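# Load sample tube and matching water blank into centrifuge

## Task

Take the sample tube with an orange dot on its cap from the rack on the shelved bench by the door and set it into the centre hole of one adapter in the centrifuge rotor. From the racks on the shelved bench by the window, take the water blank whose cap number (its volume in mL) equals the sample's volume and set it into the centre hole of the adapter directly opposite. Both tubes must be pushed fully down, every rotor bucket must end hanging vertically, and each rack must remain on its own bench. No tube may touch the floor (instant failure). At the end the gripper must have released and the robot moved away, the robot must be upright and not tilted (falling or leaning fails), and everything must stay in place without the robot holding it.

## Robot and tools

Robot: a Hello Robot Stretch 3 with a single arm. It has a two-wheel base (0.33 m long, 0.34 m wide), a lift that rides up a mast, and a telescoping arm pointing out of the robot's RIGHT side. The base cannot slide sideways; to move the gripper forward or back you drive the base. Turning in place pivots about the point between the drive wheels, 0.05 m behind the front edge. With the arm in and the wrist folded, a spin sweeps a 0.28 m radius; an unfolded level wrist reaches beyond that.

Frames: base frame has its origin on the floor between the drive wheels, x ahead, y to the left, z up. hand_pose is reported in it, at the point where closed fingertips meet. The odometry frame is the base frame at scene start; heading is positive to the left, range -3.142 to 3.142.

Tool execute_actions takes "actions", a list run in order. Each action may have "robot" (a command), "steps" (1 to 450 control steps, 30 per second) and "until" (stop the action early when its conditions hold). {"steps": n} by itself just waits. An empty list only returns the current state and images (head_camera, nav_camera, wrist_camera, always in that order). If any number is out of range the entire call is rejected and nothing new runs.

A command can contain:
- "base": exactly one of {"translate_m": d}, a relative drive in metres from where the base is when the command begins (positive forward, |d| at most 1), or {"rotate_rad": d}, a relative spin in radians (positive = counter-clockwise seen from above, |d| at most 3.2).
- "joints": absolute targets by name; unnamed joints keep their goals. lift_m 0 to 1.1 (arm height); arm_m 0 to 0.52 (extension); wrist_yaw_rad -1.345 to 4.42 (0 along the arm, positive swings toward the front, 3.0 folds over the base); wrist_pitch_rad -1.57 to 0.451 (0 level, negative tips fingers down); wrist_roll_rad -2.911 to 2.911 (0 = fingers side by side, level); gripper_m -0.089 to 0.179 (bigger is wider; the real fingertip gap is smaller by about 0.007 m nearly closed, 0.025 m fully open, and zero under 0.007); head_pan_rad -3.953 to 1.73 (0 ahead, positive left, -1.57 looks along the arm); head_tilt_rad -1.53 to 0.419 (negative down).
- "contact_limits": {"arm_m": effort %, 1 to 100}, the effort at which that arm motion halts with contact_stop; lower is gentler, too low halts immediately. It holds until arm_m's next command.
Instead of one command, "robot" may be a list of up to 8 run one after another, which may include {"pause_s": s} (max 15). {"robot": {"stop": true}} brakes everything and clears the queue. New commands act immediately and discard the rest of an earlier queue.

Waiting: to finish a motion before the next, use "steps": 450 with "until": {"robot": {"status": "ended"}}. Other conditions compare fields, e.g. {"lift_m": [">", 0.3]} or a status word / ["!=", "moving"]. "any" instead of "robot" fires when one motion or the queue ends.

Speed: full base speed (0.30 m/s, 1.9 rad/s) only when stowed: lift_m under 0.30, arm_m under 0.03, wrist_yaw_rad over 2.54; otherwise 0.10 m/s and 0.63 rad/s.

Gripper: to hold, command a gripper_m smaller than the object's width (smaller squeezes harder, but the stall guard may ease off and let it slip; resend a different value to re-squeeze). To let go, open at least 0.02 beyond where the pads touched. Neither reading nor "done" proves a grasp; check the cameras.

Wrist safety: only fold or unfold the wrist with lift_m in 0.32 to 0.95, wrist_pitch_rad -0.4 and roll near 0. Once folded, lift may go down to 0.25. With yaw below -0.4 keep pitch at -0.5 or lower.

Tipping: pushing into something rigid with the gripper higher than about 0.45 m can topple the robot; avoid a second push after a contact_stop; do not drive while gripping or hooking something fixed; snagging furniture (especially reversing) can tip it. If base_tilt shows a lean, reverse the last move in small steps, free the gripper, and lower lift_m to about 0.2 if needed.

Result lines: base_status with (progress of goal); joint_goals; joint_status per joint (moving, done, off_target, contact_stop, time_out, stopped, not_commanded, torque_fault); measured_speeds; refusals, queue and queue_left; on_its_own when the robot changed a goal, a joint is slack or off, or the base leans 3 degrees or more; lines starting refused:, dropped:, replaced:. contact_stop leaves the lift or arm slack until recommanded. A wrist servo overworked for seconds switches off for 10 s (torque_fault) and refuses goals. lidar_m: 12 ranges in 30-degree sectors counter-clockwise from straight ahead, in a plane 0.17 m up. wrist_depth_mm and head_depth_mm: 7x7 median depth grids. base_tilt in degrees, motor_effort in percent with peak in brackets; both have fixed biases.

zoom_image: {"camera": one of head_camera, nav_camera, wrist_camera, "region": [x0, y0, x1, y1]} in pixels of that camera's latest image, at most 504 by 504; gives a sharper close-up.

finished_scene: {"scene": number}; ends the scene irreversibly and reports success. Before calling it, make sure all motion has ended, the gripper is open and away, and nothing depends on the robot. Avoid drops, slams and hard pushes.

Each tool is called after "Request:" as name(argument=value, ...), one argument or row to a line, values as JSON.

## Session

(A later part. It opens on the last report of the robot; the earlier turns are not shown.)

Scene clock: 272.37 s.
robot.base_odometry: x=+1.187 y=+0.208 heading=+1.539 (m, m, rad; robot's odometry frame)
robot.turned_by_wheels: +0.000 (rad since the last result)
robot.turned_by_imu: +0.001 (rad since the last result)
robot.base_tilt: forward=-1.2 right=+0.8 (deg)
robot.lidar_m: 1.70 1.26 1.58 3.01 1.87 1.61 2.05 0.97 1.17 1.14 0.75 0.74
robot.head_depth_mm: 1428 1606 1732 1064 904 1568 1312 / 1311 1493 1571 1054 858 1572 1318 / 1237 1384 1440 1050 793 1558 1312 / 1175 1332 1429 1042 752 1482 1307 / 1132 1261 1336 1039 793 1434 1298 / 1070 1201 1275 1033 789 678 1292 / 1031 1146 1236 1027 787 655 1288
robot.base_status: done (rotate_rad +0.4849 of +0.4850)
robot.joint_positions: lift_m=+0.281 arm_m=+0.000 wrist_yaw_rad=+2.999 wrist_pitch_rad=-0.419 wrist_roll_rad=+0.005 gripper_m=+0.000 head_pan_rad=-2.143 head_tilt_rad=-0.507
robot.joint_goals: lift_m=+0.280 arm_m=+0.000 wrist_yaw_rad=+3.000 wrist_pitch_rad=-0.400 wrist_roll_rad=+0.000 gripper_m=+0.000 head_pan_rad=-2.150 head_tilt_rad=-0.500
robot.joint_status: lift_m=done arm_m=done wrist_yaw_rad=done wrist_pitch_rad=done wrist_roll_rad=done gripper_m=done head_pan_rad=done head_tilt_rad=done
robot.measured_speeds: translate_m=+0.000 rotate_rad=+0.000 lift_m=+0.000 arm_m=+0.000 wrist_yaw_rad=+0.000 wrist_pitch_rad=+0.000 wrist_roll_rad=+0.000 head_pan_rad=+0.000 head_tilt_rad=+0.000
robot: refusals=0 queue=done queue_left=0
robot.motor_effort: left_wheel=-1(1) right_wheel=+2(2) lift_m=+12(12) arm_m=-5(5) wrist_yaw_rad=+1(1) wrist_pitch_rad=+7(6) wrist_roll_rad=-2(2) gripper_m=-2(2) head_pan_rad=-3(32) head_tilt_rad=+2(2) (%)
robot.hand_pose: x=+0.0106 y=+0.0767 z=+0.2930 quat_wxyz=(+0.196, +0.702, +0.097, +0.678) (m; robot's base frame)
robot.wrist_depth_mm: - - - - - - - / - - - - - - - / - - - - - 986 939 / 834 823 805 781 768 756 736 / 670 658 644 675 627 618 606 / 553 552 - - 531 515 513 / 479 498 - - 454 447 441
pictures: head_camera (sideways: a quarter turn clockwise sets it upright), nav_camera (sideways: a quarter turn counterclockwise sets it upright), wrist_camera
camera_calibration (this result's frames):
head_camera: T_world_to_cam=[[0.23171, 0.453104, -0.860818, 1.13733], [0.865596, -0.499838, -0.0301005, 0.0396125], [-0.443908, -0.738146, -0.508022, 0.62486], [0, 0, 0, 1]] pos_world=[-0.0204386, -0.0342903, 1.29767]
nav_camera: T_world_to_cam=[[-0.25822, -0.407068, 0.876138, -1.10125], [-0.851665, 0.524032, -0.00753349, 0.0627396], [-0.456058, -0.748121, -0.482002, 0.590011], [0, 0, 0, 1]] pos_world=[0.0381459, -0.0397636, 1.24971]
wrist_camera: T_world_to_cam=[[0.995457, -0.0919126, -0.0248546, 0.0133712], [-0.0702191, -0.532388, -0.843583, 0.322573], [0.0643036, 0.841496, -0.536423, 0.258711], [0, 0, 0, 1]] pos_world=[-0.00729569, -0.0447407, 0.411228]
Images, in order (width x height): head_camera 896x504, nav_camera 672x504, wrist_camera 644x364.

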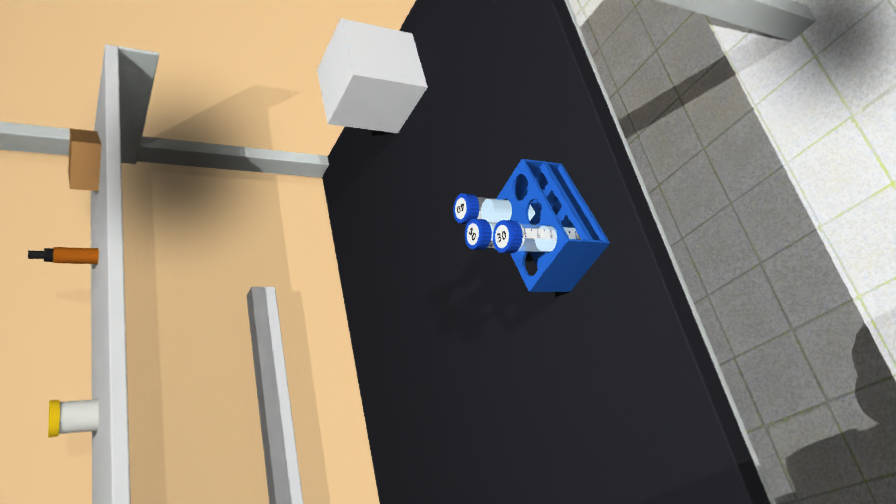

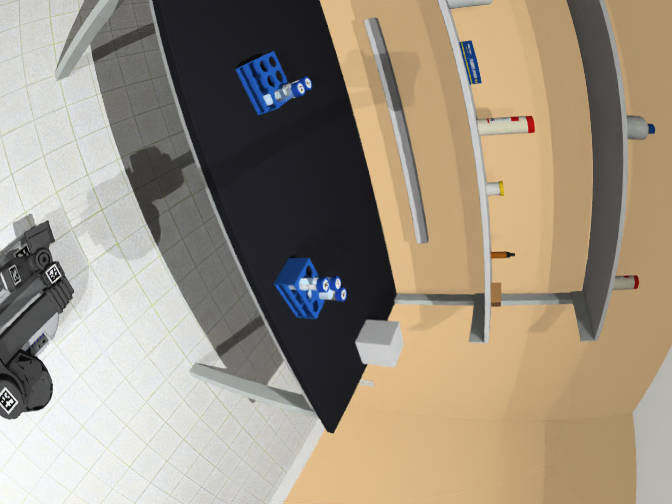

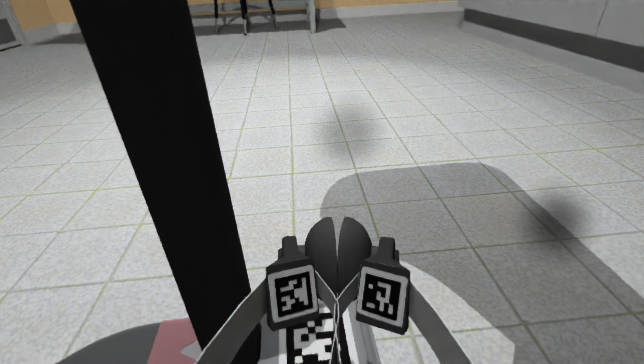

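Request:
execute_actions(
  actions=[
    {"robot":[{"base":{"translate_m":-0.35},"joints":{"lift_m":0.9}},{"joints":{"wrist_yaw_rad":0}},{"joints":{"lift_m":1.06,"wrist_pitch_rad":-1.5,"wrist_roll_rad":1.57,"gripper_m":0.07,"head_pan_rad":-1.57,"head_tilt_rad":-0.8}},{"joints":{"arm_m":0.4}}],"steps":450,"until":{"robot":{"status":"ended"}}},
    {"steps":200,"until":{"robot":{"status":"ended"}}},
  ],
)

Scene clock: 295.50 s.
robot.base_odometry: x=+1.176 y=-0.142 heading=+1.539 (m, m, rad; robot's odometry frame)
robot.turned_by_wheels: +0.000 (rad since the last result)
robot.turned_by_imu: +0.003 (rad since the last result)
robot.base_tilt: forward=-1.1 right=+0.8 (deg)
robot.lidar_m: 2.05 1.58 2.08 2.98 1.38 1.33 1.70 0.68 0.70 1.13 1.19 1.02
robot.head_depth_mm: 1064 1106 872 719 1464 1303 1155 / 1037 1100 869 718 1464 1300 1150 / - 1061 705 690 1464 1305 1149 / 1052 1092 865 680 1460 1298 1147 / 1047 1088 861 713 1482 1296 1148 / 1110 1079 857 711 1482 1292 1144 / 1119 1080 852 709 1481 1292 1142
robot.base_status: done (translate_m -0.3500 of -0.3500)
robot.joint_positions: lift_m=+1.059 arm_m=+0.400 wrist_yaw_rad=+0.000 wrist_pitch_rad=-1.493 wrist_roll_rad=+1.565 gripper_m=+0.070 head_pan_rad=-1.577 head_tilt_rad=-0.790
robot.joint_goals: lift_m=+1.060 arm_m=+0.400 wrist_yaw_rad=+0.000 wrist_pitch_rad=-1.500 wrist_roll_rad=+1.570 gripper_m=+0.070 head_pan_rad=-1.570 head_tilt_rad=-0.800
robot.joint_status: lift_m=done arm_m=done wrist_yaw_rad=done wrist_pitch_rad=done wrist_roll_rad=done gripper_m=done head_pan_rad=done head_tilt_rad=done
robot.measured_speeds: translate_m=+0.000 rotate_rad=+0.000 lift_m=+0.000 arm_m=+0.000 wrist_yaw_rad=+0.000 wrist_pitch_rad=+0.000 wrist_roll_rad=+0.000 head_pan_rad=+0.000 head_tilt_rad=+0.000
robot: refusals=0 queue=done queue_left=0
robot.motor_effort: left_wheel=-1(8) right_wheel=+2(9) lift_m=+32(34) arm_m=+5(4) wrist_yaw_rad=+0(3) wrist_pitch_rad=-3(5) wrist_roll_rad=+2(1) gripper_m=+0(80) head_pan_rad=+3(31) head_tilt_rad=-3(18) (%)
robot.hand_pose: x=-0.0215 y=-0.5401 z=+0.9408 quat_wxyz=(+0.002, +0.002, -0.734, -0.679) (m; robot's base frame)
robot.wrist_depth_mm: 359 345 335 322 312 985 960 / 369 355 339 329 318 - - / 374 361 351 328 327 - - / 388 371 359 280 332 - - / 399 381 366 285 335 - - / 405 388 - 362 346 - - / 417 404 386 368 354 - -
pictures: head_camera (sideways: a quarter turn clockwise sets it upright), nav_camera (sideways: a quarter turn counterclockwise sets it upright), wrist_camera
camera_calibration (this result's frames):
head_camera: T_world_to_cam=[[-0.0459391, 0.727165, -0.684924, 0.909741], [0.9987, 0.0485785, -0.0154103, 0.019667], [0.0220667, -0.684741, -0.728452, 0.908763], [0, 0, 0, 1]] pos_world=[0.00209784, -0.0402193, 1.2854]
nav_camera: T_world_to_cam=[[-0.00115136, -0.707769, 0.706443, -0.881604], [-0.999853, -0.0112771, -0.0129278, 0.0706626], [0.0171166, -0.706353, -0.707652, 0.880676], [0, 0, 0, 1]] pos_world=[0.054563, -0.00110724, 1.24693]
wrist_camera: T_world_to_cam=[[-0.00787093, 0.99114, -0.132586, 0.669448], [0.989167, 0.0271536, 0.144264, -0.065931], [0.146586, -0.130014, -0.980617, 1.02225], [0, 0, 0, 1]] pos_world=[-0.0793612, -0.52882, 1.10071]
Images, in order (width x height): head_camera 896x504, nav_camera 672x504, wrist_camera 644x364.

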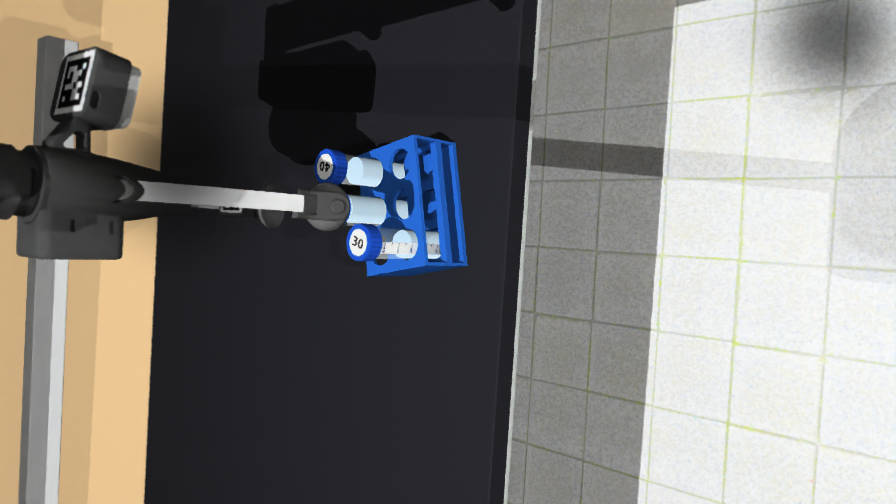

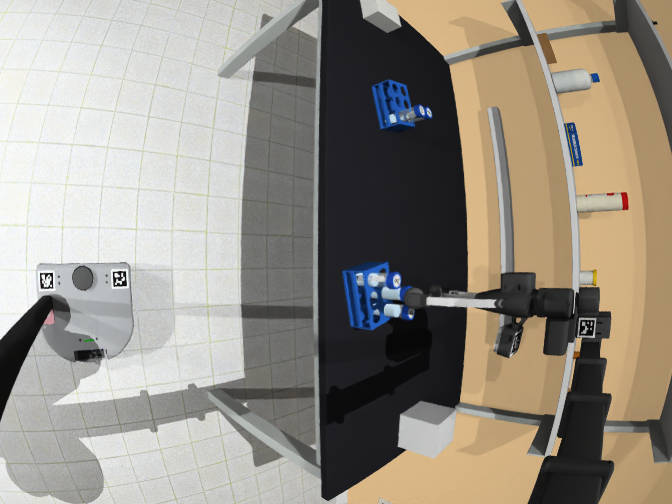

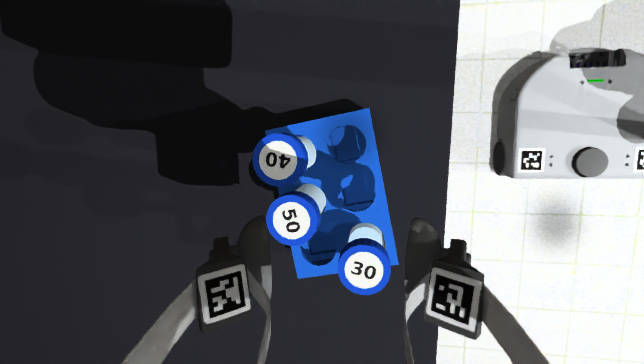

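Request:
execute_actions(
  actions=[
    {"robot":{"base":{"translate_m":0.004},"joints":{"arm_m":0.44,"wrist_roll_rad":1.37,"lift_m":1.03}},"steps":450,"until":{"robot":{"status":"ended"}}},
  ],
)

Scene clock: 301.80 s.
robot.base_odometry: x=+1.176 y=-0.138 heading=+1.539 (m, m, rad; robot's odometry frame)
robot.turned_by_wheels: +0.000 (rad since the last result)
robot.turned_by_imu: +0.001 (rad since the last result)
robot.base_tilt: forward=-1.2 right=+0.7 (deg)
robot.lidar_m: 2.04 1.58 2.08 3.00 1.38 1.34 1.71 0.69 0.71 1.13 1.18 1.02
robot.head_depth_mm: 1086 1103 871 718 1462 1301 1157 / 1023 1080 870 717 1462 1301 1152 / - 1079 696 691 1454 1309 1153 / 1050 1091 863 681 1454 1294 1149 / 1054 1088 861 711 1485 1298 1148 / 1117 1084 859 710 1493 1287 1147 / 1124 1079 856 707 1482 1289 1148
robot.base_status: done (translate_m +0.0040 of +0.0040)
robot.joint_positions: lift_m=+1.031 arm_m=+0.440 wrist_yaw_rad=+0.000 wrist_pitch_rad=-1.494 wrist_roll_rad=+1.377 gripper_m=+0.070 head_pan_rad=-1.577 head_tilt_rad=-0.790
robot.joint_goals: lift_m=+1.030 arm_m=+0.440 wrist_yaw_rad=+0.000 wrist_pitch_rad=-1.500 wrist_roll_rad=+1.370 gripper_m=+0.070 head_pan_rad=-1.570 head_tilt_rad=-0.800
robot.joint_status: lift_m=done arm_m=done wrist_yaw_rad=done wrist_pitch_rad=done wrist_roll_rad=done gripper_m=done head_pan_rad=done head_tilt_rad=done
robot.measured_speeds: translate_m=+0.000 rotate_rad=+0.000 lift_m=+0.000 arm_m=+0.000 wrist_yaw_rad=+0.000 wrist_pitch_rad=+0.000 wrist_roll_rad=+0.000 head_pan_rad=+0.000 head_tilt_rad=+0.000
robot: refusals=0 queue=done queue_left=0
robot.motor_effort: left_wheel=-1(1) right_wheel=+2(8) lift_m=+12(33) arm_m=+4(5) wrist_yaw_rad=+0(0) wrist_pitch_rad=-2(3) wrist_roll_rad=-3(5) gripper_m=+0(0) head_pan_rad=+3(3) head_tilt_rad=-3(3) (%)
robot.hand_pose: x=-0.0216 y=-0.5800 z=+0.9119 quat_wxyz=(+0.071, +0.066, -0.730, -0.676) (m; robot's base frame)
robot.wrist_depth_mm: 330 319 308 295 287 278 938 / 336 323 315 302 292 282 952 / 344 333 320 307 245 290 - / 348 339 328 316 249 295 - / 361 348 335 321 252 - - / 371 356 - 327 256 - - / 376 364 349 333 323 - -
pictures: head_camera (sideways: a quarter turn clockwise sets it upright), nav_camera (sideways: a quarter turn counterclockwise sets it upright), wrist_camera
camera_calibration (this result's frames):
head_camera: T_world_to_cam=[[-0.0459392, 0.727165, -0.684924, 0.90974], [0.9987, 0.0485786, -0.0154103, 0.019667], [0.0220668, -0.684741, -0.728452, 0.908763], [0, 0, 0, 1]] pos_world=[0.00209784, -0.0402193, 1.2854]
nav_camera: T_world_to_cam=[[-0.00115127, -0.70777, 0.706442, -0.881604], [-0.999853, -0.0112772, -0.0129278, 0.0706626], [0.0171166, -0.706353, -0.707652, 0.880676], [0, 0, 0, 1]] pos_world=[0.054563, -0.00110724, 1.24693]
wrist_camera: T_world_to_cam=[[-0.194864, 0.972096, -0.130608, 0.688297], [0.968633, 0.211661, 0.130188, 0.0587656], [0.1542, -0.101142, -0.982849, 1.00766], [0, 0, 0, 1]] pos_world=[-0.0781793, -0.579612, 1.07262]
Images, in order (width x height): head_camera 896x504, nav_camera 672x504, wrist_camera 644x364.

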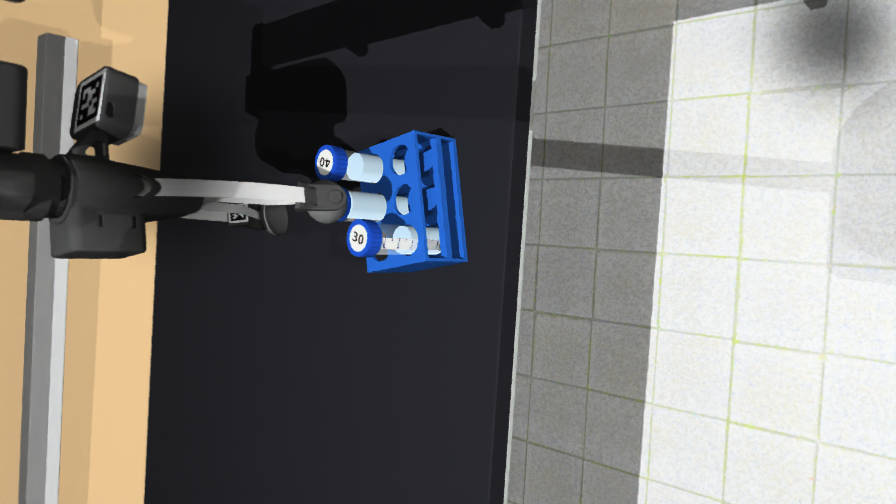

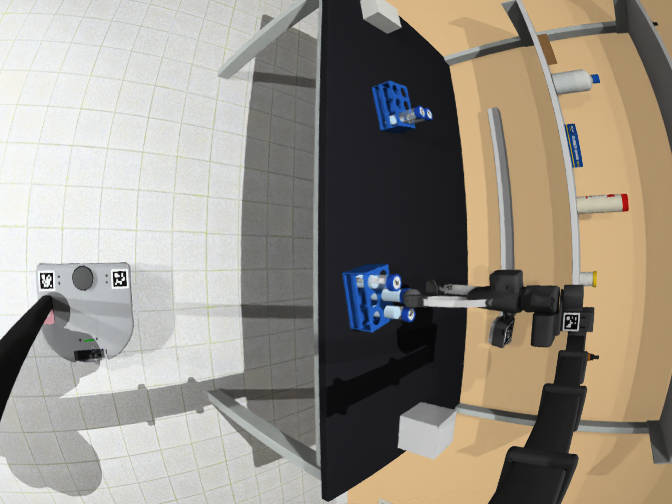

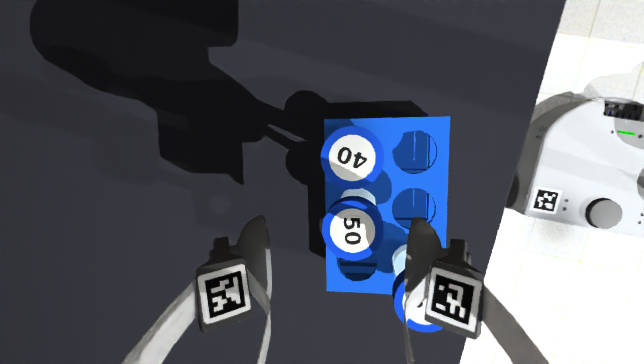

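Request:
execute_actions(
  actions=[
    {"robot":{"joints":{"arm_m":0.437,"lift_m":0.99}},"steps":450,"until":{"robot":{"status":"ended"}}},
  ],
)

Scene clock: 306.47 s.
robot.base_odometry: x=+1.176 y=-0.138 heading=+1.539 (m, m, rad; robot's odometry frame)
robot.turned_by_wheels: +0.000 (rad since the last result)
robot.turned_by_imu: +0.001 (rad since the last result)
robot.base_tilt: forward=-1.3 right=+0.6 (deg)
robot.lidar_m: 2.05 1.58 2.08 2.99 1.39 1.34 1.70 0.69 0.71 1.13 1.19 1.01
robot.head_depth_mm: 1107 1105 870 720 1472 1304 1156 / 1133 1024 870 716 1458 1303 1150 / - 1034 760 692 1461 1300 1151 / 1049 1050 864 682 1459 1304 1154 / 1052 1091 862 710 1484 1301 1154 / 1115 1086 858 711 1481 1299 1149 / 1118 1081 859 710 1480 1288 1145
robot.base_status: done (translate_m +0.0040 of +0.0040)
robot.joint_positions: lift_m=+0.991 arm_m=+0.437 wrist_yaw_rad=+0.000 wrist_pitch_rad=-1.494 wrist_roll_rad=+1.376 gripper_m=+0.070 head_pan_rad=-1.577 head_tilt_rad=-0.790
robot.joint_goals: lift_m=+0.990 arm_m=+0.437 wrist_yaw_rad=+0.000 wrist_pitch_rad=-1.500 wrist_roll_rad=+1.370 gripper_m=+0.070 head_pan_rad=-1.570 head_tilt_rad=-0.800
robot.joint_status: lift_m=done arm_m=done wrist_yaw_rad=done wrist_pitch_rad=done wrist_roll_rad=done gripper_m=done head_pan_rad=done head_tilt_rad=done
robot.measured_speeds: translate_m=+0.000 rotate_rad=+0.000 lift_m=+0.000 arm_m=+0.000 wrist_yaw_rad=+0.000 wrist_pitch_rad=+0.000 wrist_roll_rad=+0.000 head_pan_rad=+0.000 head_tilt_rad=+0.000
robot: refusals=0 queue=done queue_left=0
robot.motor_effort: left_wheel=-1(1) right_wheel=+3(2) lift_m=+12(14) arm_m=-5(6) wrist_yaw_rad=+0(0) wrist_pitch_rad=-3(3) wrist_roll_rad=-3(3) gripper_m=+0(0) head_pan_rad=+3(3) head_tilt_rad=-4(2) (%)
robot.hand_pose: x=-0.0216 y=-0.5777 z=+0.8719 quat_wxyz=(+0.071, +0.066, -0.730, -0.677) (m; robot's base frame)
robot.wrist_depth_mm: 287 277 268 258 250 241 905 / 294 284 273 263 254 246 902 / 301 287 279 263 204 249 - / 306 296 283 151 206 254 - / 314 301 291 156 212 263 973 / 322 308 - 223 215 - 990 / 328 318 303 291 155 - -
pictures: head_camera (sideways: a quarter turn clockwise sets it upright), nav_camera (sideways: a quarter turn counterclockwise sets it upright), wrist_camera
camera_calibration (this result's frames):
head_camera: T_world_to_cam=[[-0.0459392, 0.727165, -0.684923, 0.90974], [0.9987, 0.0485786, -0.0154103, 0.019667], [0.0220668, -0.684741, -0.728452, 0.908764], [0, 0, 0, 1]] pos_world=[0.00209784, -0.0402193, 1.2854]
nav_camera: T_world_to_cam=[[-0.00115128, -0.70777, 0.706442, -0.881604], [-0.999853, -0.0112772, -0.0129279, 0.0706626], [0.0171166, -0.706353, -0.707653, 0.880676], [0, 0, 0, 1]] pos_world=[0.054563, -0.00110722, 1.24693]
wrist_camera: T_world_to_cam=[[-0.195178, 0.972048, -0.130492, 0.680707], [0.968569, 0.211957, 0.130189, 0.0636572], [0.154208, -0.10098, -0.982865, 0.968679], [0, 0, 0, 1]] pos_world=[-0.0781756, -0.577355, 1.03262]
Images, in order (width x height): head_camera 896x504, nav_camera 672x504, wrist_camera 644x364.

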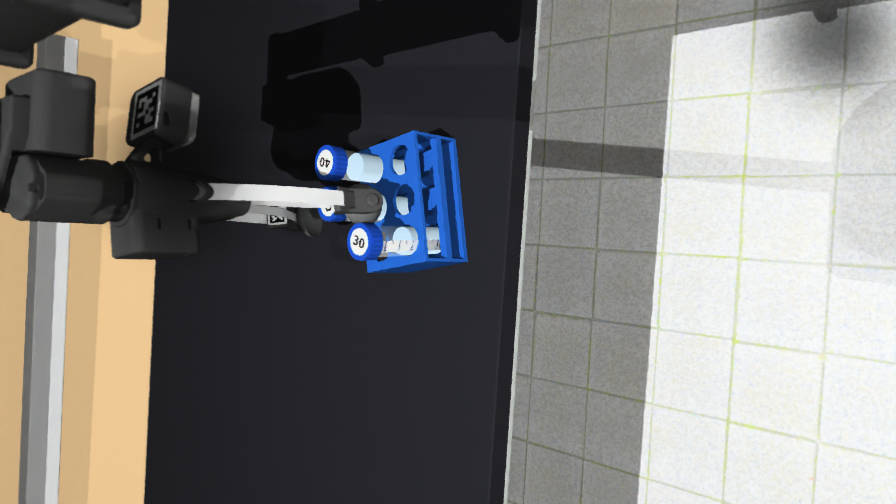

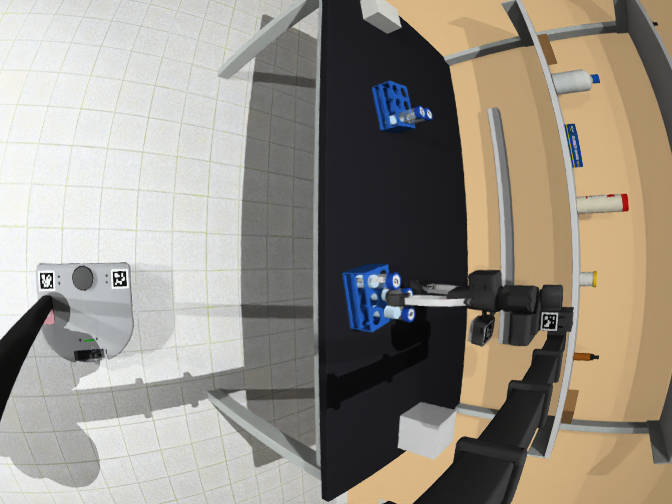

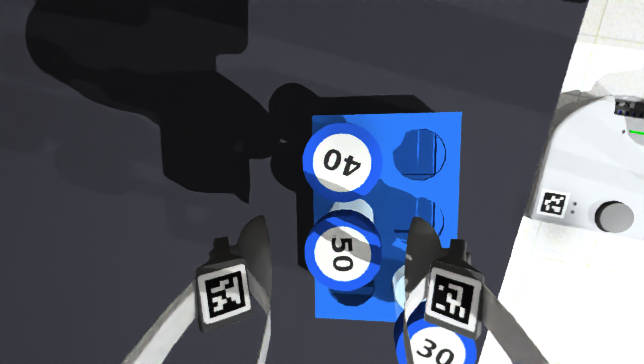

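Request:
execute_actions(
  actions=[
    {"robot":[{"joints":{"lift_m":0.978}},{"joints":{"gripper_m":0.015}},{"pause_s":0.5},{"joints":{"lift_m":1.098}},{"joints":{"arm_m":0.0,"wrist_roll_rad":1.57}},{"base":{"rotate_rad":-0.63}},{"base":{"translate_m":-0.9}},{"base":{"rotate_rad":-0.94}}],"steps":450,"until":{"robot":{"status":"ended"}}},
    {"steps":450,"until":{"robot":{"status":"ended"}}},
  ],
)

Scene clock: 336.03 s.
robot.base_odometry: x=+0.623 y=-0.848 heading=-0.030 (m, m, rad; robot's odometry frame)
robot.turned_by_wheels: -1.570 (rad since the last result)
robot.turned_by_imu: -1.576 (rad since the last result)
robot.base_tilt: forward=-1.2 right=+0.7 (deg)
robot.lidar_m: 1.02 1.72 1.92 2.18 2.27 2.53 0.93 0.46 0.54 0.97 1.01 1.40
robot.head_depth_mm: - - - - - 1238 1138 / - - - - - - 1151 / 836 - - - - - - / 853 970 1130 - - 1276 1152 / 859 981 1141 - - 1280 1150 / 864 984 1147 1376 1479 1295 1144 / 867 993 1162 1396 1484 1294 1148
robot.base_status: done (rotate_rad -0.9399 of -0.9400)
robot.joint_positions: lift_m=+1.097 arm_m=+0.000 wrist_yaw_rad=+0.000 wrist_pitch_rad=-1.494 wrist_roll_rad=+1.564 gripper_m=+0.015 head_pan_rad=-1.577 head_tilt_rad=-0.790
robot.joint_goals: lift_m=+1.098 arm_m=+0.000 wrist_yaw_rad=+0.000 wrist_pitch_rad=-1.500 wrist_roll_rad=+1.570 gripper_m=+0.015 head_pan_rad=-1.570 head_tilt_rad=-0.800
robot.joint_status: lift_m=done arm_m=done wrist_yaw_rad=done wrist_pitch_rad=done wrist_roll_rad=done gripper_m=done head_pan_rad=done head_tilt_rad=done
robot.measured_speeds: translate_m=+0.000 rotate_rad=+0.000 lift_m=+0.000 arm_m=+0.000 wrist_yaw_rad=+0.000 wrist_pitch_rad=+0.000 wrist_roll_rad=+0.000 head_pan_rad=+0.000 head_tilt_rad=+0.000
robot: refusals=0 queue=done queue_left=0
robot.motor_effort: left_wheel=+3(6) right_wheel=-2(6) lift_m=+32(31) arm_m=-6(6) wrist_yaw_rad=-1(0) wrist_pitch_rad=-3(2) wrist_roll_rad=+2(1) gripper_m=-8(83) head_pan_rad=+2(2) head_tilt_rad=-3(3) (%)
robot.hand_pose: x=-0.0215 y=-0.1407 z=+0.9788 quat_wxyz=(+0.003, +0.002, -0.733, -0.680) (m; robot's base frame)
robot.wrist_depth_mm: 877 - - - - - 985 / 925 - - - - - - / 895 - - - - - - / 937 - - - - - - / 915 - - 140 - - - / 937 - - 141 - - - / 918 - - - - - -
pictures: head_camera (sideways: a quarter turn clockwise sets it upright), nav_camera (sideways: a quarter turn counterclockwise sets it upright), wrist_camera
camera_calibration (this result's frames):
head_camera: T_world_to_cam=[[-0.0460735, 0.727157, -0.684923, 0.909741], [0.998691, 0.048763, -0.0154103, 0.019667], [0.0221932, -0.684737, -0.728452, 0.908763], [0, 0, 0, 1]] pos_world=[0.00210527, -0.04022, 1.2854]
nav_camera: T_world_to_cam=[[-0.00102058, -0.70777, 0.706442, -0.881604], [-0.999851, -0.0114618, -0.0129279, 0.0706626], [0.0172471, -0.70635, -0.707653, 0.880676], [0, 0, 0, 1]] pos_world=[0.0545632, -0.00109825, 1.24693]
wrist_camera: T_world_to_cam=[[-0.00916124, 0.991214, -0.131948, 0.277988], [0.989141, 0.0283388, 0.144209, -0.0820347], [0.146681, -0.129194, -0.980711, 1.11164], [0, 0, 0, 1]] pos_world=[-0.0793657, -0.129604, 1.1387]
Images, in order (width x height): head_camera 896x504, nav_camera 672x504, wrist_camera 644x364.

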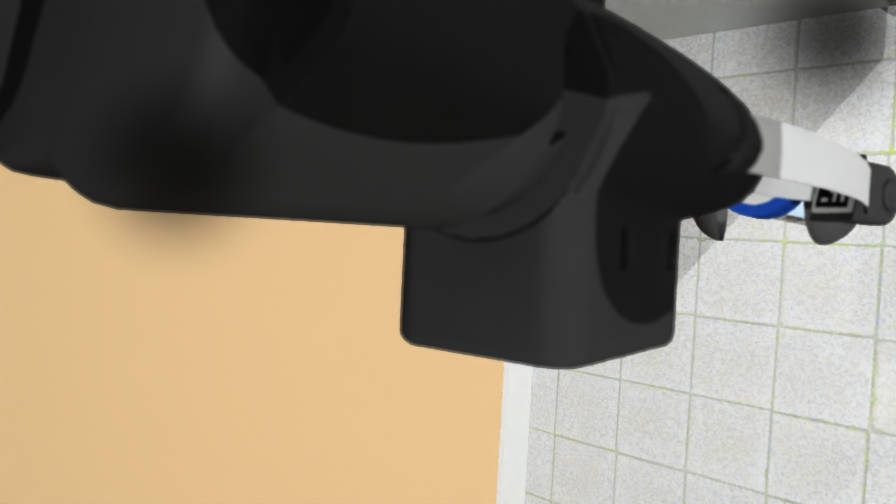

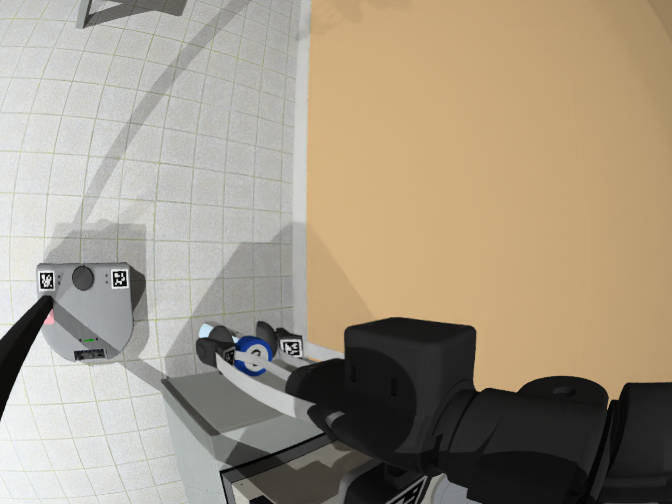

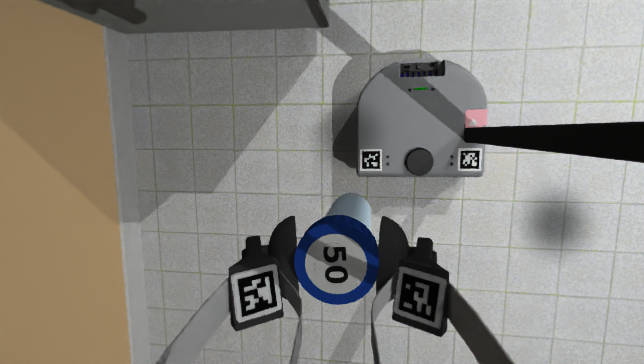

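Request:
execute_actions(
  actions=[
    {"robot":[{"base":{"translate_m":-0.8}},{"joints":{"arm_m":0.4}}],"steps":450,"until":{"robot":{"status":"ended"}}},
  ],
)

Scene clock: 353.50 s.
robot.base_odometry: x=-0.176 y=-0.824 heading=-0.030 (m, m, rad; robot's odometry frame)
robot.turned_by_wheels: +0.000 (rad since the last result)
robot.turned_by_imu: +0.003 (rad since the last result)
robot.base_tilt: forward=-1.2 right=+0.7 (deg)
robot.lidar_m: 1.82 2.45 2.26 2.19 2.28 1.75 1.44 0.33 0.25 0.24 0.25 0.35
robot.head_depth_mm: 709 791 821 672 561 527 669 / 719 810 818 774 560 531 685 / - 797 823 739 605 536 697 / 728 820 861 710 628 540 712 / 718 825 838 727 627 544 731 / 723 830 827 708 549 548 750 / 728 839 782 747 553 552 771
robot.base_status: done (translate_m -0.8000 of -0.8000)
robot.joint_positions: lift_m=+1.097 arm_m=+0.400 wrist_yaw_rad=+0.000 wrist_pitch_rad=-1.494 wrist_roll_rad=+1.565 gripper_m=+0.015 head_pan_rad=-1.577 head_tilt_rad=-0.790
robot.joint_goals: lift_m=+1.098 arm_m=+0.400 wrist_yaw_rad=+0.000 wrist_pitch_rad=-1.500 wrist_roll_rad=+1.570 gripper_m=+0.015 head_pan_rad=-1.570 head_tilt_rad=-0.800
robot.joint_status: lift_m=done arm_m=done wrist_yaw_rad=done wrist_pitch_rad=done wrist_roll_rad=done gripper_m=done head_pan_rad=done head_tilt_rad=done
robot.measured_speeds: translate_m=+0.000 rotate_rad=+0.000 lift_m=+0.000 arm_m=+0.000 wrist_yaw_rad=+0.000 wrist_pitch_rad=+0.000 wrist_roll_rad=+0.000 head_pan_rad=+0.000 head_tilt_rad=+0.000
robot: refusals=0 queue=done queue_left=0
robot.motor_effort: left_wheel=+2(3) right_wheel=-1(6) lift_m=+32(32) arm_m=+5(5) wrist_yaw_rad=+0(0) wrist_pitch_rad=-3(2) wrist_roll_rad=+2(2) gripper_m=-8(8) head_pan_rad=+3(2) head_tilt_rad=-3(3) (%)
robot.hand_pose: x=-0.0215 y=-0.5399 z=+0.9788 quat_wxyz=(+0.002, +0.002, -0.733, -0.680) (m; robot's base frame)
robot.wrist_depth_mm: 330 338 328 347 320 293 286 / 333 347 380 457 448 331 291 / 334 356 418 388 380 366 295 / 336 369 416 397 389 380 303 / 336 379 423 140 393 389 307 / 338 386 446 141 396 395 314 / 339 393 438 426 385 380 324
pictures: head_camera (sideways: a quarter turn clockwise sets it upright), nav_camera (sideways: a quarter turn counterclockwise sets it upright), wrist_camera
camera_calibration (this result's frames):
head_camera: T_world_to_cam=[[-0.0460734, 0.727182, -0.684897, 0.909706], [0.998691, 0.0487636, -0.0154083, 0.0196644], [0.0221934, -0.68471, -0.728477, 0.908795], [0, 0, 0, 1]] pos_world=[0.00210527, -0.0402194, 1.28539]
nav_camera: T_world_to_cam=[[-0.00102074, -0.707796, 0.706416, -0.881571], [-0.999851, -0.0114614, -0.0129285, 0.0706634], [0.0172472, -0.706324, -0.707678, 0.880709], [0, 0, 0, 1]] pos_world=[0.0545632, -0.00109626, 1.24693]
wrist_camera: T_world_to_cam=[[-0.00776623, 0.991226, -0.131949, 0.673746], [0.989169, 0.0269571, 0.144286, -0.0715436], [0.146577, -0.1294, -0.980699, 1.05993], [0, 0, 0, 1]] pos_world=[-0.0793606, -0.528752, 1.1387]
Images, in order (width x height): head_camera 896x504, nav_camera 672x504, wrist_camera 644x364.

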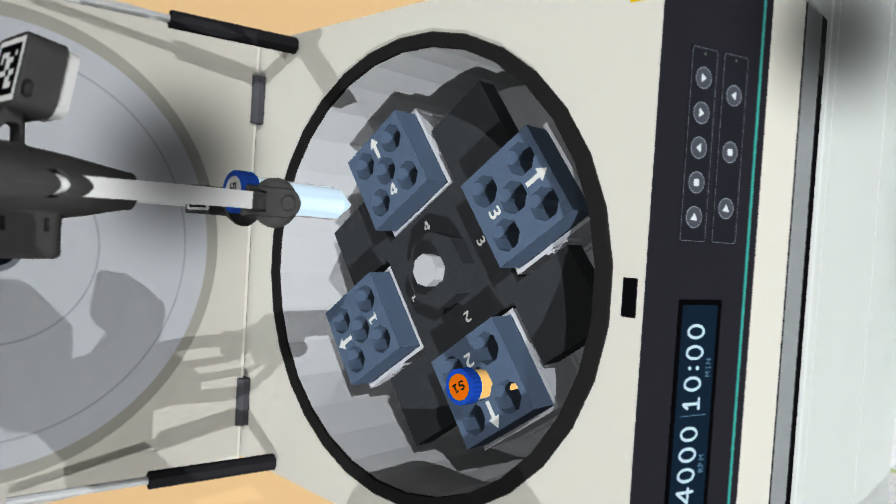

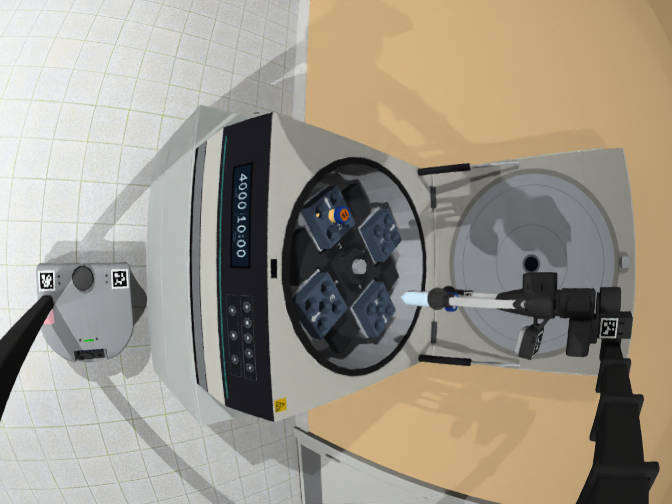

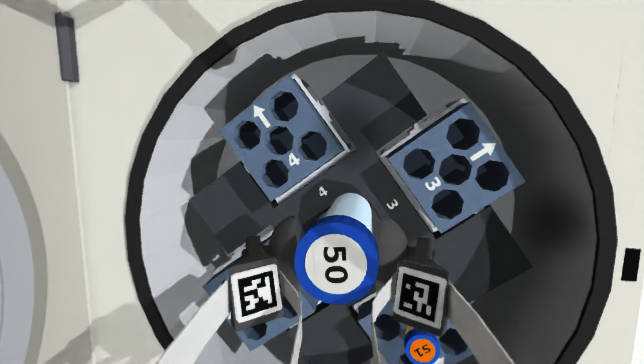

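Request:
execute_actions(
  actions=[
    {"robot":{"base":{"translate_m":-0.05},"joints":{"arm_m":0.487,"head_tilt_rad":-0.85}},"steps":450,"until":{"robot":{"status":"ended"}}},
    {"robot":{"joints":{"lift_m":0.99}},"steps":450,"until":{"robot":{"status":"ended"}}},
  ],
)

Request:
zoom_image(
  camera="head_camera",
  region=[200,60,500,300],
)

Scene clock: 362.97 s.
robot.base_odometry: x=-0.226 y=-0.823 heading=-0.030 (m, m, rad; robot's odometry frame)
robot.turned_by_wheels: +0.000 (rad since the last result)
robot.turned_by_imu: +0.001 (rad since the last result)
robot.base_tilt: forward=-1.2 right=+0.7 (deg)
robot.lidar_m: 1.86 2.50 2.26 2.19 2.28 1.83 1.38 0.33 0.25 0.24 0.25 0.35
robot.head_depth_mm: 743 960 1098 901 552 590 814 / 704 814 763 634 539 560 834 / - 828 783 719 539 565 857 / 707 829 831 684 539 571 886 / 734 838 823 700 536 576 915 / 738 839 802 674 538 581 947 / 743 842 790 677 542 592 979
robot.base_status: done (translate_m -0.0500 of -0.0500)
robot.joint_positions: lift_m=+0.991 arm_m=+0.487 wrist_yaw_rad=+0.000 wrist_pitch_rad=-1.494 wrist_roll_rad=+1.565 gripper_m=+0.015 head_pan_rad=-1.577 head_tilt_rad=-0.839
robot.joint_goals: lift_m=+0.990 arm_m=+0.487 wrist_yaw_rad=+0.000 wrist_pitch_rad=-1.500 wrist_roll_rad=+1.570 gripper_m=+0.015 head_pan_rad=-1.570 head_tilt_rad=-0.850
robot.joint_status: lift_m=done arm_m=done wrist_yaw_rad=done wrist_pitch_rad=done wrist_roll_rad=done gripper_m=done head_pan_rad=done head_tilt_rad=done
robot.measured_speeds: translate_m=+0.000 rotate_rad=+0.000 lift_m=+0.000 arm_m=+0.000 wrist_yaw_rad=+0.000 wrist_pitch_rad=+0.000 wrist_roll_rad=+0.000 head_pan_rad=+0.000 head_tilt_rad=+0.000
robot: refusals=0 queue=done queue_left=0
robot.motor_effort: left_wheel=+2(2) right_wheel=-2(8) lift_m=+13(28) arm_m=+3(4) wrist_yaw_rad=+0(0) wrist_pitch_rad=-2(2) wrist_roll_rad=+2(2) gripper_m=-8(8) head_pan_rad=+3(2) head_tilt_rad=-3(6) (%)
robot.hand_pose: x=-0.0215 y=-0.6269 z=+0.8719 quat_wxyz=(+0.002, +0.002, -0.733, -0.680) (m; robot's base frame)
robot.wrist_depth_mm: 234 230 221 213 204 197 191 / 231 235 225 221 376 305 247 / 238 241 232 393 380 265 316 / 244 245 292 282 277 272 260 / 244 252 347 140 282 278 247 / 245 259 322 141 287 282 249 / 246 266 363 309 280 285 276
pictures: head_camera (sideways: a quarter turn clockwise sets it upright), nav_camera (sideways: a quarter turn counterclockwise sets it upright), wrist_camera
camera_calibration (this result's frames):
head_camera: T_world_to_cam=[[-0.045878, 0.75992, -0.648396, 0.862142], [0.998696, 0.0494549, -0.0127028, 0.0161413], [0.0224132, -0.648133, -0.761198, 0.951345], [0, 0, 0, 1]] pos_world=[0.00211046, -0.0393598, 1.28338]
nav_camera: T_world_to_cam=[[-0.00122255, -0.741613, 0.670827, -0.835192], [-0.999847, -0.0108069, -0.0137694, 0.0717573], [0.0174611, -0.670741, -0.741486, 0.924675], [0, 0, 0, 1]] pos_world=[0.0545794, 0.00160373, 1.24689]
wrist_camera: T_world_to_cam=[[-0.00776685, 0.991226, -0.131949, 0.745875], [0.989169, 0.0269577, 0.144286, -0.0537695], [0.146577, -0.129399, -0.980699, 0.94381], [0, 0, 0, 1]] pos_world=[-0.0793606, -0.615753, 1.03177]
Images, in order (width x height): head_camera 896x504, nav_camera 672x504, wrist_camera 644x364.

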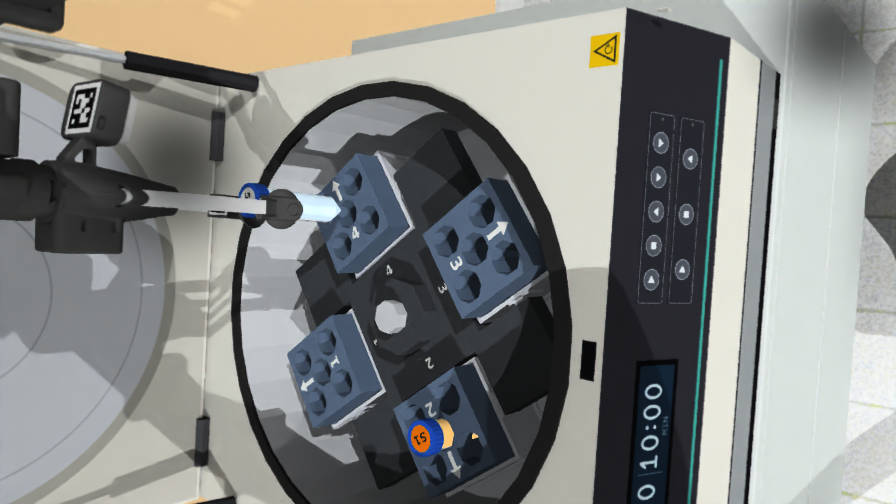

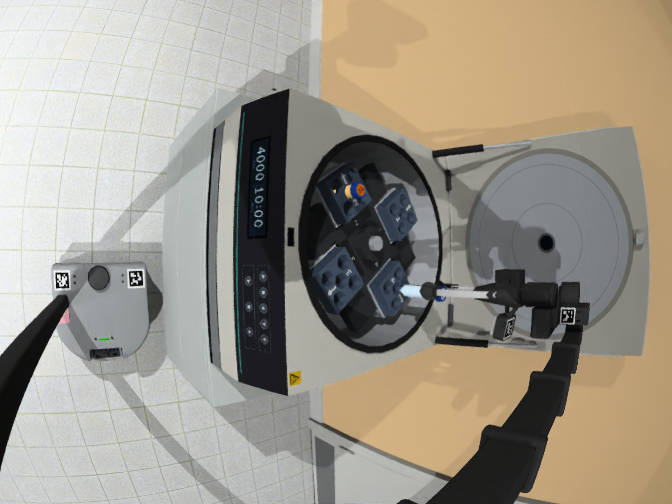

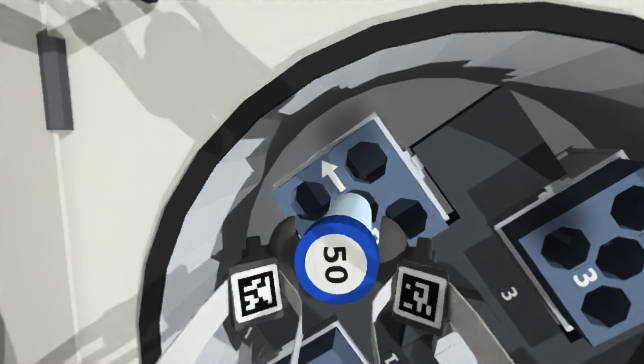

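Region (200, 60, 500, 300) of head_camera's 896x504 image, scaled by 1.680, with more detail than that image has; it fills the top 403 rows of this view, and the rest is white.

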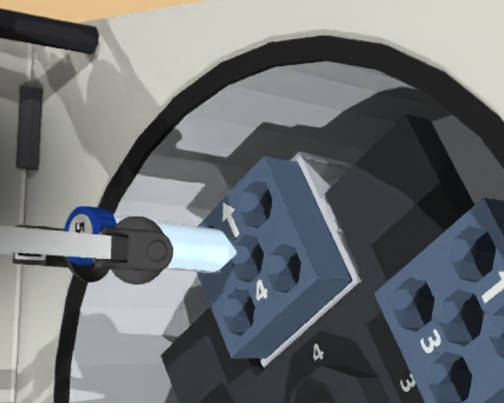

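Request:
execute_actions(
  actions=[
    {"robot":[{"base":{"translate_m":0.004},"joints":{"arm_m":0.481}},{"joints":{"lift_m":0.945}}],"steps":450,"until":{"robot":{"status":"ended"}}},
  ],
)

Request:
zoom_image(
  camera="head_camera",
  region=[200,60,500,300],
)

Scene clock: 369.33 s.
robot.base_odometry: x=-0.222 y=-0.823 heading=-0.030 (m, m, rad; robot's odometry frame)
robot.turned_by_wheels: +0.000 (rad since the last result)
robot.turned_by_imu: +0.001 (rad since the last result)
robot.base_tilt: forward=-1.2 right=+0.6 (deg)
robot.lidar_m: 1.86 2.49 2.26 2.19 2.29 1.84 1.39 0.33 0.25 0.24 0.25 0.35
robot.head_depth_mm: - 984 1083 671 542 567 813 / 748 831 762 648 539 559 834 / - 834 782 719 540 565 862 / 714 842 828 680 538 569 888 / 732 834 813 703 536 574 916 / 738 839 801 669 538 580 947 / 741 840 791 687 542 590 981
robot.base_status: done (translate_m +0.0040 of +0.0040)
robot.joint_positions: lift_m=+0.946 arm_m=+0.481 wrist_yaw_rad=+0.000 wrist_pitch_rad=-1.494 wrist_roll_rad=+1.565 gripper_m=+0.015 head_pan_rad=-1.577 head_tilt_rad=-0.839
robot.joint_goals: lift_m=+0.945 arm_m=+0.481 wrist_yaw_rad=+0.000 wrist_pitch_rad=-1.500 wrist_roll_rad=+1.570 gripper_m=+0.015 head_pan_rad=-1.570 head_tilt_rad=-0.850
robot.joint_status: lift_m=done arm_m=done wrist_yaw_rad=done wrist_pitch_rad=done wrist_roll_rad=done gripper_m=done head_pan_rad=done head_tilt_rad=done
robot.measured_speeds: translate_m=+0.000 rotate_rad=+0.000 lift_m=+0.000 arm_m=+0.000 wrist_yaw_rad=+0.000 wrist_pitch_rad=+0.000 wrist_roll_rad=+0.000 head_pan_rad=+0.000 head_tilt_rad=+0.000
robot: refusals=0 queue=done queue_left=0
robot.motor_effort: left_wheel=+1(3) right_wheel=-1(5) lift_m=+12(11) arm_m=-5(5) wrist_yaw_rad=+1(1) wrist_pitch_rad=-2(2) wrist_roll_rad=+2(2) gripper_m=-9(9) head_pan_rad=+2(3) head_tilt_rad=-4(3) (%)
robot.hand_pose: x=-0.0215 y=-0.6217 z=+0.8269 quat_wxyz=(+0.002, +0.002, -0.733, -0.680) (m; robot's base frame)
robot.wrist_depth_mm: 188 183 176 168 190 201 181 / 194 187 179 244 335 278 248 / 199 190 221 314 296 224 294 / 203 197 285 220 231 228 222 / 207 206 334 140 238 234 202 / 214 231 315 141 242 239 205 / 219 240 272 261 233 240 229
pictures: head_camera (sideways: a quarter turn clockwise sets it upright), nav_camera (sideways: a quarter turn counterclockwise sets it upright), wrist_camera
camera_calibration (this result's frames):
head_camera: T_world_to_cam=[[-0.0458781, 0.75992, -0.648396, 0.862142], [0.998696, 0.049455, -0.0127028, 0.0161413], [0.0224133, -0.648133, -0.761197, 0.951345], [0, 0, 0, 1]] pos_world=[0.00211047, -0.0393598, 1.28338]
nav_camera: T_world_to_cam=[[-0.00122246, -0.741613, 0.670827, -0.835193], [-0.999847, -0.010807, -0.0137694, 0.0717573], [0.0174612, -0.670741, -0.741486, 0.924675], [0, 0, 0, 1]] pos_world=[0.0545794, 0.00160373, 1.24689]
wrist_camera: T_world_to_cam=[[-0.00776546, 0.991226, -0.131949, 0.734714], [0.989169, 0.0269563, 0.144286, -0.047421], [0.146577, -0.1294, -0.980699, 0.90037], [0, 0, 0, 1]] pos_world=[-0.0793606, -0.610482, 0.986779]
Images, in order (width x height): head_camera 896x504, nav_camera 672x504, wrist_camera 644x364.

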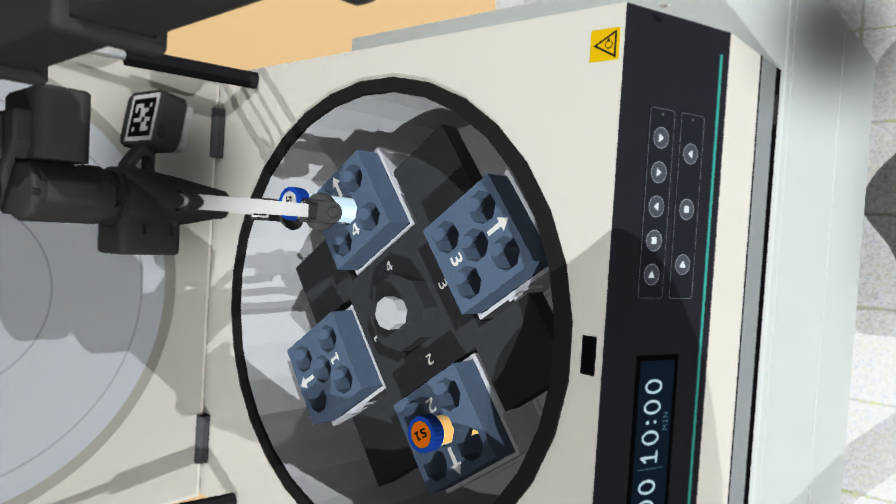

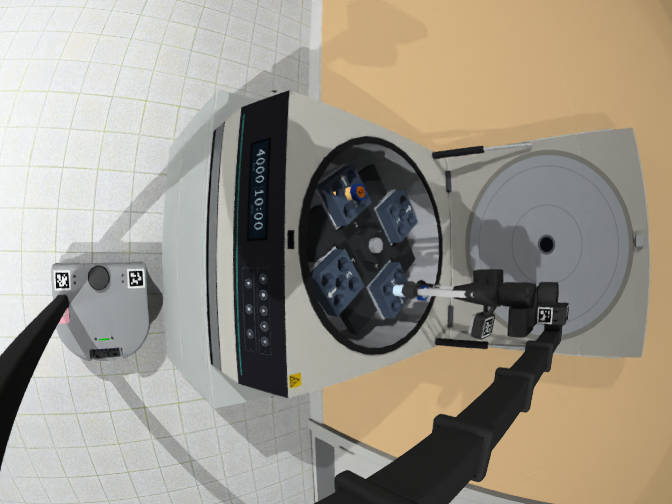

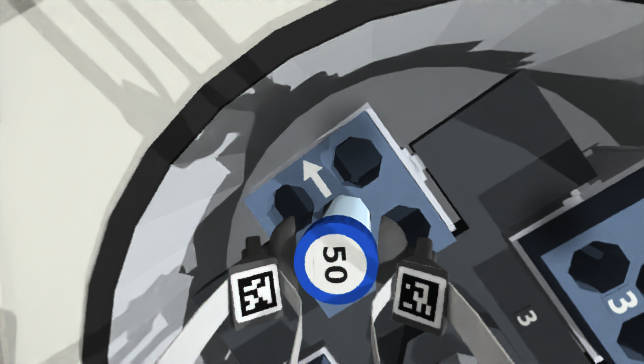

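Region (200, 60, 500, 300) of head_camera's 896x504 image, scaled by 1.680, with more detail than that image has; it fills the top 403 rows of this view, and the rest is white.

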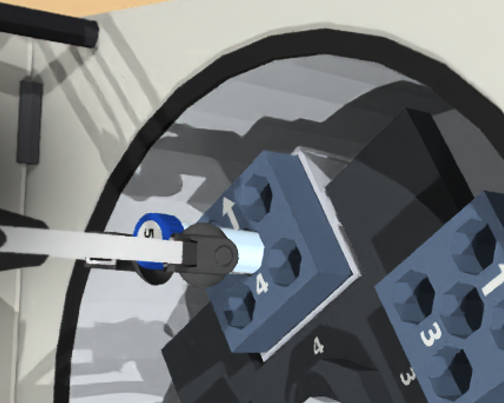

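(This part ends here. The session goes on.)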